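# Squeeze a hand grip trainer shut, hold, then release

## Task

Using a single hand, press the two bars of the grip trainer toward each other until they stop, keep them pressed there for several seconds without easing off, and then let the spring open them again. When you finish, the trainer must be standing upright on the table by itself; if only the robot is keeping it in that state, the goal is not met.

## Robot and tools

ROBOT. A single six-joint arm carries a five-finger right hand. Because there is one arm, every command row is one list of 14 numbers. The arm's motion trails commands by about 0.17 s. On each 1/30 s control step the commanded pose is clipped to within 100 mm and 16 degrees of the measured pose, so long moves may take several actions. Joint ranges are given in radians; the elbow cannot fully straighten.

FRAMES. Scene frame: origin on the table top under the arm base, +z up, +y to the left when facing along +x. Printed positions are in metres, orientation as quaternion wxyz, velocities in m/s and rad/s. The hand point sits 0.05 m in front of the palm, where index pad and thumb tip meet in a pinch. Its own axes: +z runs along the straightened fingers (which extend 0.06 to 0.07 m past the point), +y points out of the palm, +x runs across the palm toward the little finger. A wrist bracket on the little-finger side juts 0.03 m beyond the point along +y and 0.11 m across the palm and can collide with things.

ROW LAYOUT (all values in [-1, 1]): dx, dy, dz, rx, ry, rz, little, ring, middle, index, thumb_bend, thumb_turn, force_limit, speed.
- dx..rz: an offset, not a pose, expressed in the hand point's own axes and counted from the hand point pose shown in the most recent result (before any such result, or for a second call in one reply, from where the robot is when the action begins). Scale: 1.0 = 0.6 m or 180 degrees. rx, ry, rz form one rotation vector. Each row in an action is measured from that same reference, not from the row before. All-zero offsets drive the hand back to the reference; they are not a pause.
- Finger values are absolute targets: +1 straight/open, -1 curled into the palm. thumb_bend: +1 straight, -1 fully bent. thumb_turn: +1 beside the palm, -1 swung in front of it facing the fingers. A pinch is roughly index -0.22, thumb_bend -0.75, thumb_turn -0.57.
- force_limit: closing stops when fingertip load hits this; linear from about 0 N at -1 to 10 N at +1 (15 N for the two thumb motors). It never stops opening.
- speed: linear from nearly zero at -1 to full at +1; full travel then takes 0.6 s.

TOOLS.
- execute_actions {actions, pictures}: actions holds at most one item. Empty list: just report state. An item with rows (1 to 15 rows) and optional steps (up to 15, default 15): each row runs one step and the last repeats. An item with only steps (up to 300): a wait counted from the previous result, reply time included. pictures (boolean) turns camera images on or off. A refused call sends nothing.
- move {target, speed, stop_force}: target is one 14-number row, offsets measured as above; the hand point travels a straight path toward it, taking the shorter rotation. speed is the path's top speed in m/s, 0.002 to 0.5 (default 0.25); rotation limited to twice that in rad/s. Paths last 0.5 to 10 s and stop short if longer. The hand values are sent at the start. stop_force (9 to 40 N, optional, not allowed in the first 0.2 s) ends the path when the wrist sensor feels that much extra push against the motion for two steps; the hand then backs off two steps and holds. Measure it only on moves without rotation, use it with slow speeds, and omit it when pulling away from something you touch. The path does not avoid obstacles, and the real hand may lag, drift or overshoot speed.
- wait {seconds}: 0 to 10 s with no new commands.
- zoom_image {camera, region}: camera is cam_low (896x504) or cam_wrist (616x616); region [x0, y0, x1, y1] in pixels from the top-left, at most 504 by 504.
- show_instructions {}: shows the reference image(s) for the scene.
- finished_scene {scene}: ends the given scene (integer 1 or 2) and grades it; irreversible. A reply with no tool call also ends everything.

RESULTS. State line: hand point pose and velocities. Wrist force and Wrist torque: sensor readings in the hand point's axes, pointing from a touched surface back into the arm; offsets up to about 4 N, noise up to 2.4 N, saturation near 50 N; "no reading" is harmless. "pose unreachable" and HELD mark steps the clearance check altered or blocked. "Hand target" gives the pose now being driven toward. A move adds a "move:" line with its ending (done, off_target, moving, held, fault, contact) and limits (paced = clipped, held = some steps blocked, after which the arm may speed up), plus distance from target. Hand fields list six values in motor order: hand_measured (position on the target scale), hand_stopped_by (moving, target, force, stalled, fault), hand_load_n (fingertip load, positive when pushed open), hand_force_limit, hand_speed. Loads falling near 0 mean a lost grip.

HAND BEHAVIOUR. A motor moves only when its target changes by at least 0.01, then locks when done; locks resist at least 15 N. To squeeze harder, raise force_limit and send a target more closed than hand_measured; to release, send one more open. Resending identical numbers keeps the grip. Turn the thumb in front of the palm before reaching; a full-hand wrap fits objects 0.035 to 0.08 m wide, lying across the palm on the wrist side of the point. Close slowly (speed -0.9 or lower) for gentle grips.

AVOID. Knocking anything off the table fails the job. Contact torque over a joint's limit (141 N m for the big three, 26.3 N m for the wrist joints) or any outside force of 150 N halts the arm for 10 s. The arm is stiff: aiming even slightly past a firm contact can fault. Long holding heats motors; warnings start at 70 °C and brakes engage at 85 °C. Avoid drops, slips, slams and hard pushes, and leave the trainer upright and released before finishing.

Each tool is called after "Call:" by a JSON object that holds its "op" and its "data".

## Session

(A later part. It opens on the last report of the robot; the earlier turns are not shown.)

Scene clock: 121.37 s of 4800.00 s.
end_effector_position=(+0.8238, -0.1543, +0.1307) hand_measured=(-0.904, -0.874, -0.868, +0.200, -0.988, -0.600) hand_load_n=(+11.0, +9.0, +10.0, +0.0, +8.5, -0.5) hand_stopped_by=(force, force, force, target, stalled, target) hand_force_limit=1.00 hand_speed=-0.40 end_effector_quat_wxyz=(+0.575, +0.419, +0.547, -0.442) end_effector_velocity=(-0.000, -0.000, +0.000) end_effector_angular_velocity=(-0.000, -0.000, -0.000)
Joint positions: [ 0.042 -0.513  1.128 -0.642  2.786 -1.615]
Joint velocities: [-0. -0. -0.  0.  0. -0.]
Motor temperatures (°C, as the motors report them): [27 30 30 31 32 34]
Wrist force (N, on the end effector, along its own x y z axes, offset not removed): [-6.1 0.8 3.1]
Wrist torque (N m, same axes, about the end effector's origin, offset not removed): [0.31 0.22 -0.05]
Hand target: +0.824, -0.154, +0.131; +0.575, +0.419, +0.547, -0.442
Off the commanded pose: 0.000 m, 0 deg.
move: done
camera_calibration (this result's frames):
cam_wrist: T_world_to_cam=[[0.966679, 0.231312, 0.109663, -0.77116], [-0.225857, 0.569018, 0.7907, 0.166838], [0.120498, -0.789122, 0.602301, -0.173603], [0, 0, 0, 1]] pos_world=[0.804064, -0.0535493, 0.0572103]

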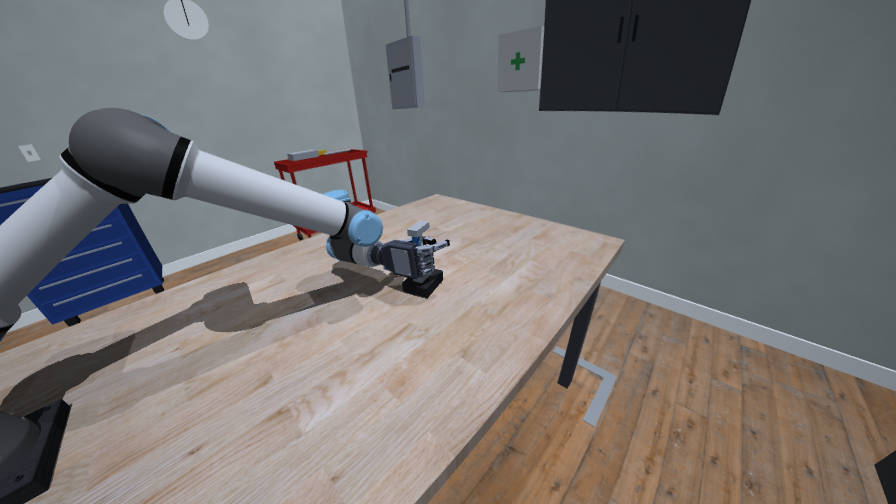

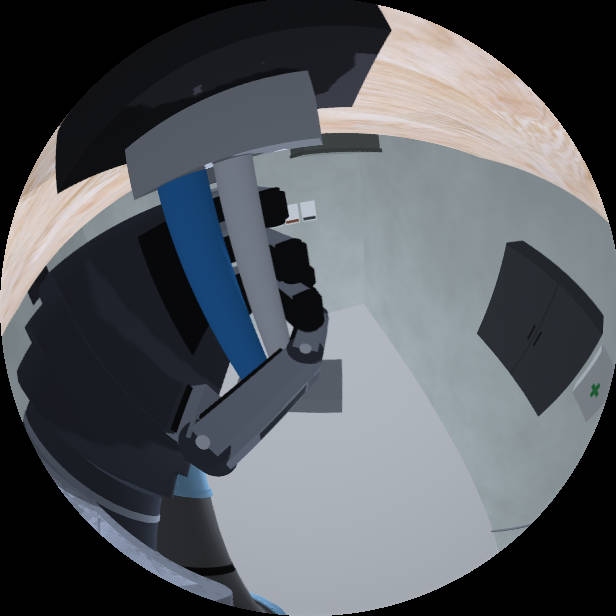

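Call:
{"op": "move", "data": {"target": [0,0,0,0,0,0,-1,-0.98,-0.98,0.2,-1,-0.6,1,-0.7]}}

Call:
{"op": "wait", "data": {"seconds": 4}}

Scene clock: 125.77 s of 4800.00 s.
end_effector_position=(+0.8238, -0.1543, +0.1307) hand_measured=(-0.904, -0.878, -0.868, +0.200, -0.988, -0.600) hand_load_n=(+11.0, +11.0, +9.5, +0.0, +8.0, -0.5) hand_stopped_by=(force, force, force, target, stalled, target) hand_force_limit=1.00 hand_speed=-0.70 end_effector_quat_wxyz=(+0.575, +0.419, +0.547, -0.442) end_effector_velocity=(+0.000, +0.000, -0.000) end_effector_angular_velocity=(-0.000, +0.002, +0.000)
Joint positions: [ 0.042 -0.513  1.128 -0.642  2.786 -1.615]
Joint velocities: [ 0.     0.    -0.     0.001  0.    -0.001]
Motor temperatures (°C, as the motors report them): [27 30 30 31 32 34]
Wrist force (N, on the end effector, along its own x y z axes, offset not removed): [-7.7 -1.9 4.3]
Wrist torque (N m, same axes, about the end effector's origin, offset not removed): [-0.54 -0.09 -0.36]
Hand target: +0.824, -0.154, +0.131; +0.575, +0.419, +0.547, -0.442
Off the commanded pose: 0.000 m, 0 deg.
After step 90, 0.70 s passed at rest.
move: done
camera_calibration (this result's frames):
cam_wrist: T_world_to_cam=[[0.966679, 0.231312, 0.109663, -0.77116], [-0.225856, 0.569018, 0.7907, 0.166837], [0.120498, -0.789122, 0.602301, -0.173603], [0, 0, 0, 1]] pos_world=[0.804064, -0.0535494, 0.0572104]

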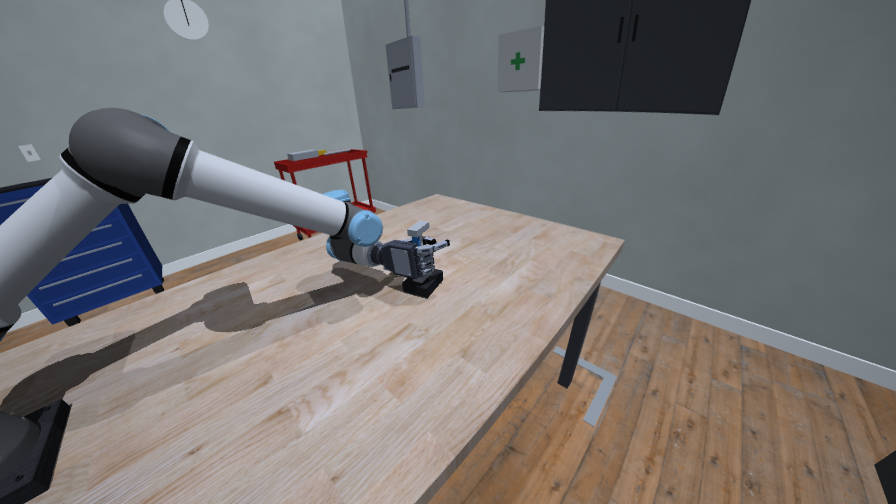

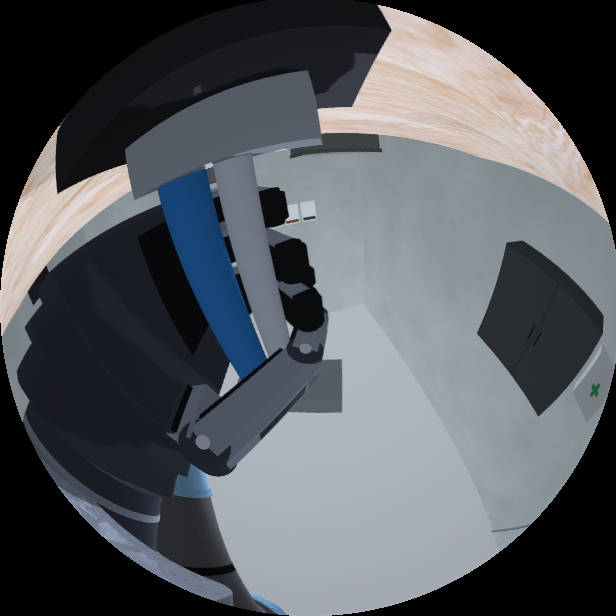

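Scene clock: 129.77 s of 4800.00 s.
end_effector_position=(+0.8238, -0.1543, +0.1307) hand_measured=(-0.904, -0.878, -0.868, +0.200, -0.988, -0.600) hand_load_n=(+11.0, +11.0, +9.5, +0.0, +8.0, -0.5) hand_stopped_by=(force, force, force, target, stalled, target) hand_force_limit=1.00 hand_speed=-0.70 end_effector_quat_wxyz=(+0.575, +0.419, +0.547, -0.442) end_effector_velocity=(+0.000, +0.000, +0.000) end_effector_angular_velocity=(-0.000, +0.001, +0.001)
Joint positions: [ 0.042 -0.513  1.128 -0.642  2.786 -1.615]
Joint velocities: [ 0.     0.    -0.001  0.    -0.    -0.001]
Motor temperatures (°C, as the motors report them): [27 30 30 31 32 34]
Wrist force (N, on the end effector, along its own x y z axes, offset not removed): [-2.1 -1.9 3.5]
Wrist torque (N m, same axes, about the end effector's origin, offset not removed): [-0.26 -0.71 0.01]
Hand target: +0.824, -0.154, +0.131; +0.575, +0.419, +0.547, -0.442
Off the commanded pose: 0.000 m, 0 deg.
Steps of this call (steps 1 to 90: nothing new was sent; then 1.00 s passed at rest). Readings (end_effector_position | what the end effector reports):
1: (+0.8238, -0.1543, +0.1307) | hand_measured=(-0.904, -0.878, -0.868, +0.200, -0.988, -0.600) hand_load_n=(+11.0, +11.0, +9.5, +0.0, +8.0, -0.5) hand_stopped_by=(force, force, force, target, stalled, target) hand_force_limit=1.00 hand_speed=-0.70
2: (+0.8238, -0.1543, +0.1307) | hand_measured=(-0.904, -0.878, -0.868, +0.200, -0.988, -0.600) hand_load_n=(+11.0, +11.0, +9.5, +0.0, +8.0, -0.5) hand_stopped_by=(force, force, force, target, stalled, target) hand_force_limit=1.00 hand_speed=-0.70
4: (+0.8238, -0.1543, +0.1307) | hand_measured=(-0.904, -0.878, -0.868, +0.200, -0.988, -0.600) hand_load_n=(+11.0, +11.0, +9.5, +0.0, +8.0, -0.5) hand_stopped_by=(force, force, force, target, stalled, target) hand_force_limit=1.00 hand_speed=-0.70
8: (+0.8238, -0.1543, +0.1307) | hand_measured=(-0.904, -0.878, -0.868, +0.200, -0.988, -0.600) hand_load_n=(+11.0, +11.0, +9.5, +0.0, +8.0, -0.5) hand_stopped_by=(force, force, force, target, stalled, target) hand_force_limit=1.00 hand_speed=-0.70
90: the state above
camera_calibration (this result's frames):
cam_wrist: T_world_to_cam=[[0.966679, 0.231312, 0.109663, -0.77116], [-0.225857, 0.569018, 0.7907, 0.166838], [0.120499, -0.789122, 0.602301, -0.173603], [0, 0, 0, 1]] pos_world=[0.804064, -0.0535492, 0.0572103]

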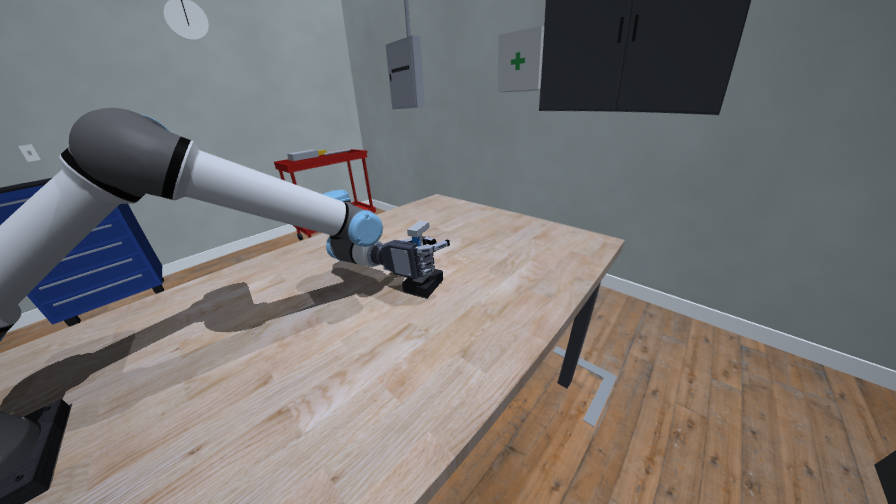

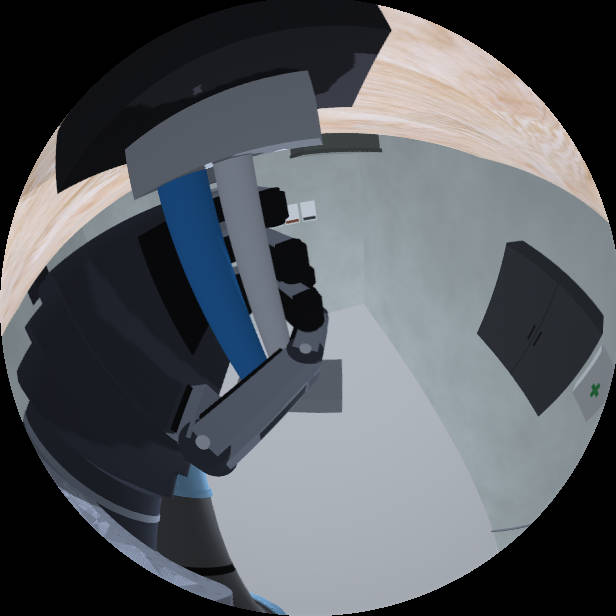

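Open the fingers first (the middle can snag on the thumb), then the thumb, then withdraw.

Call:
{"op": "move", "data": {"target": [0,0,0,0,0,0,1,1,1,1,-1,-0.6,1,-0.3]}}

Call:
{"op": "move", "data": {"target": [0,0,0,0,0,0,1,1,1,1,1,-0.6,1,0]}}

Call:
{"op": "move", "data": {"target": [-0.01,-0.01,-0.2,0,0,0,1,1,1,1,1,-0.6,1,0], "speed": 0.1}}

Scene clock: 137.67 s of 4800.00 s.
end_effector_position=(+0.8238, -0.1543, +0.1307) hand_measured=(+1.000, +1.000, +1.000, +1.000, -0.984, -0.600) hand_load_n=(+0.0, +0.0, +0.0, +0.0, +15.5, -2.0) hand_stopped_by=(target, target, target, target, stalled, target) hand_force_limit=1.00 hand_speed=-0.30 end_effector_quat_wxyz=(+0.575, +0.419, +0.547, -0.442) end_effector_velocity=(-0.000, -0.000, -0.000) end_effector_angular_velocity=(+0.000, -0.001, -0.000)
Joint positions: [ 0.042 -0.513  1.128 -0.642  2.786 -1.615]
Joint velocities: [-0.    -0.     0.     0.     0.     0.002]
Motor temperatures (°C, as the motors report them): [27 30 30 31 32 34]
Wrist force (N, on the end effector, along its own x y z axes, offset not removed): [-8.8 -5.4 -0.4]
Wrist torque (N m, same axes, about the end effector's origin, offset not removed): [-0.15 0.65 -1.01]
Hand target: +0.824, -0.154, +0.131; +0.575, +0.419, +0.547, -0.442
Off the commanded pose: 0.000 m, 0 deg.
After step 90, 3.00 s passed at rest.
move: done
camera_calibration (this result's frames):
cam_wrist: T_world_to_cam=[[0.966679, 0.231314, 0.109658, -0.771159], [-0.225854, 0.569017, 0.790702, 0.166836], [0.120503, -0.789122, 0.602301, -0.173606], [0, 0, 0, 1]] pos_world=[0.804064, -0.0535492, 0.0572098]

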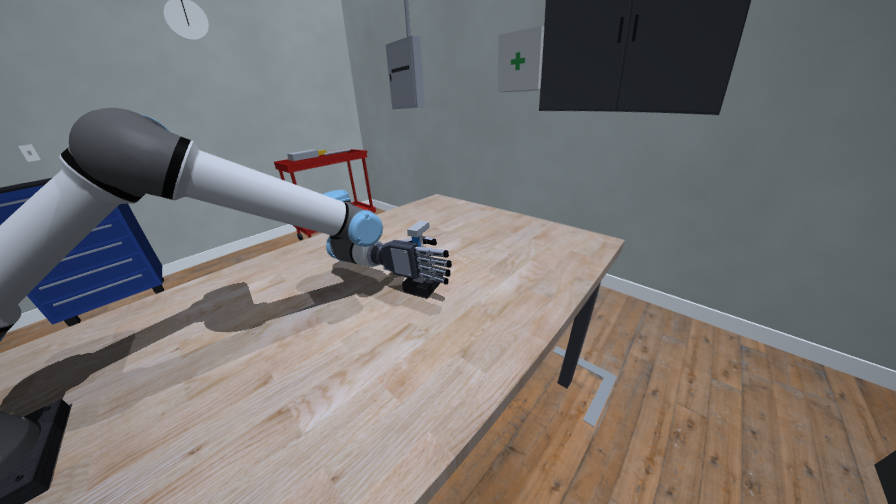

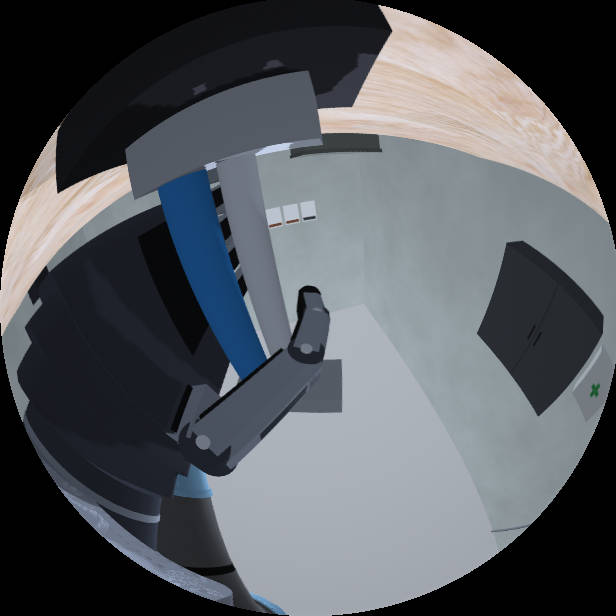

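Scene clock: 139.83 s of 4800.00 s.
end_effector_position=(+0.8238, -0.1543, +0.1307) hand_measured=(+1.000, +1.000, +1.000, +1.000, +1.000, -0.600) hand_load_n=(+0.0, +0.0, +0.0, +0.0, +0.0, +0.0) hand_stopped_by=(target, target, target, target, target, target) hand_force_limit=1.00 hand_speed=0.00 end_effector_quat_wxyz=(+0.575, +0.419, +0.547, -0.442) end_effector_velocity=(+0.000, -0.000, +0.001) end_effector_angular_velocity=(-0.000, -0.001, -0.000)
Joint positions: [ 0.042 -0.513  1.128 -0.642  2.786 -1.615]
Joint velocities: [-0.    -0.001 -0.001 -0.     0.    -0.001]
Motor temperatures (°C, as the motors report them): [27 30 30 31 32 34]
Wrist force (N, on the end effector, along its own x y z axes, offset not removed): [0.5 2.6 -1.0]
Wrist torque (N m, same axes, about the end effector's origin, offset not removed): [0.57 -0.16 0.20]
Hand target: +0.824, -0.154, +0.131; +0.575, +0.419, +0.547, -0.442
Off the commanded pose: 0.000 m, 0 deg.
move: done
camera_calibration (this result's frames):
cam_wrist: T_world_to_cam=[[0.966674, 0.231335, 0.109665, -0.771157], [-0.225872, 0.569014, 0.790699, 0.16685], [0.120516, -0.789118, 0.602303, -0.173615], [0, 0, 0, 1]] pos_world=[0.804067, -0.0535469, 0.0572098]

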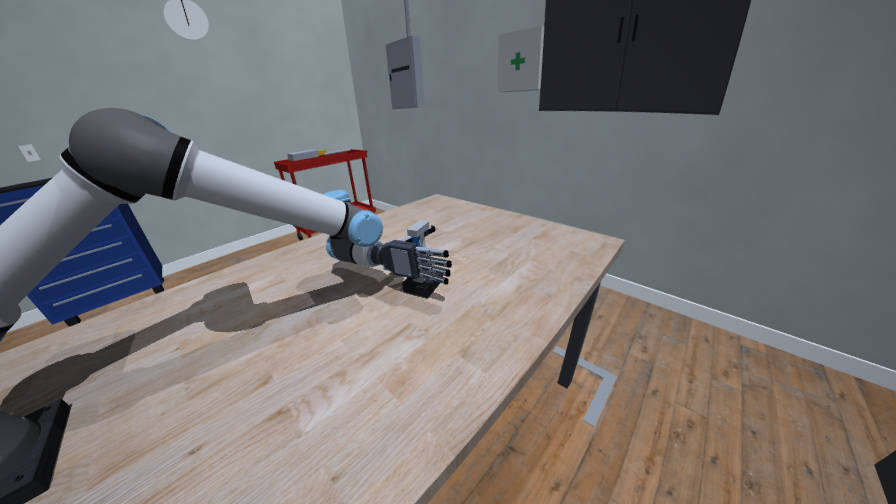

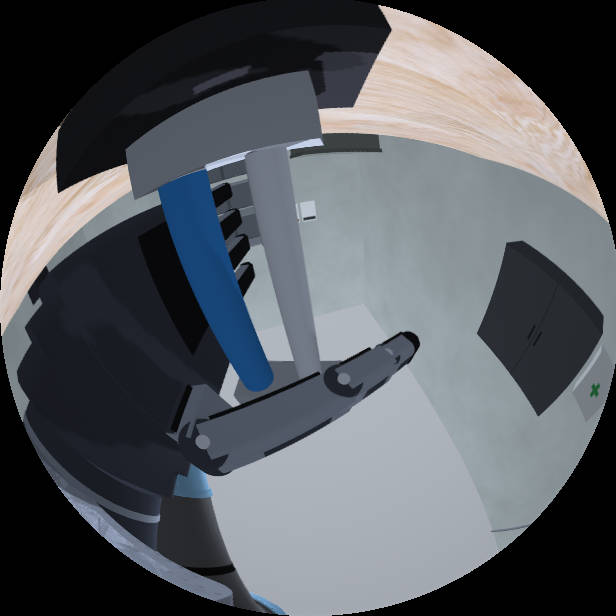

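Scene clock: 141.53 s of 4800.00 s.
end_effector_position=(+0.7870, -0.0401, +0.1307) hand_measured=(+1.000, +1.000, +1.000, +1.000, +1.000, -0.600) hand_load_n=(+0.0, +0.0, +0.0, +0.0, +0.0, +0.0) hand_stopped_by=(target, target, target, target, target, target) hand_force_limit=1.00 hand_speed=0.00 end_effector_quat_wxyz=(+0.575, +0.419, +0.547, -0.442) end_effector_velocity=(-0.001, +0.003, +0.001) end_effector_angular_velocity=(-0.001, -0.000, +0.000)
Joint positions: [ 0.208 -0.558  1.208 -0.7    2.952 -1.638]
Joint velocities: [ 0.004 -0.003  0.002 -0.006  0.004 -0.006]
Motor temperatures (°C, as the motors report them): [27 30 30 31 32 34]
Wrist force (N, on the end effector, along its own x y z axes, offset not removed): [-3.0 0.4 -2.2]
Wrist torque (N m, same axes, about the end effector's origin, offset not removed): [0.33 0.40 -0.03]
Hand target: +0.787, -0.040, +0.131; +0.575, +0.419, +0.547, -0.442
Off the commanded pose: 0.000 m, 0 deg.
move: done
camera_calibration (this result's frames):
cam_wrist: T_world_to_cam=[[0.966675, 0.23132, 0.109684, -0.762032], [-0.225856, 0.568867, 0.79081, 0.0935287], [0.120534, -0.789229, 0.602154, -0.0790157], [0, 0, 0, 1]] pos_world=[0.767286, 0.0607062, 0.0571989]

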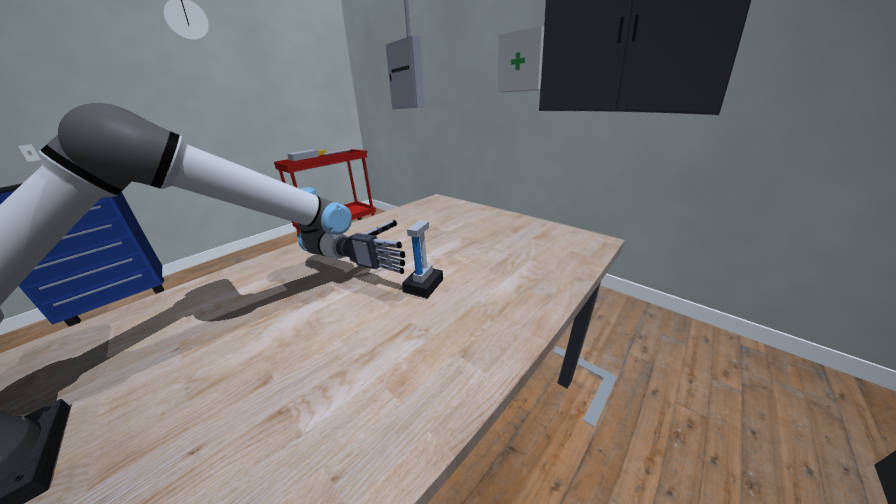

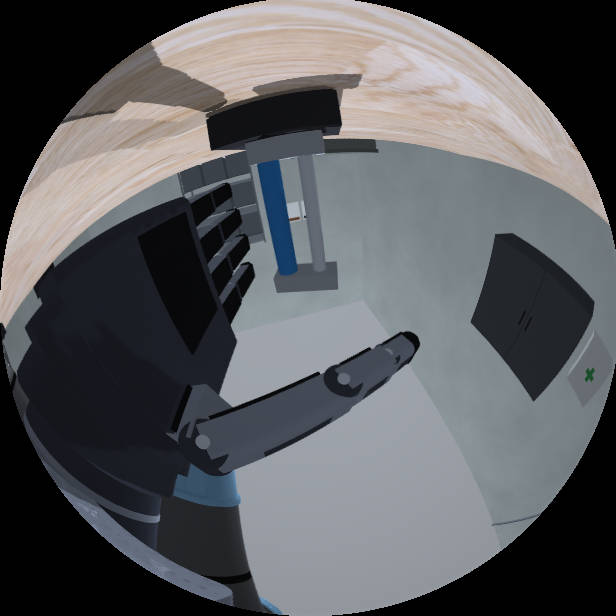

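Call:
{"op": "finished_scene", "data": {"scene": 2}}

The scene is finished: the task was done.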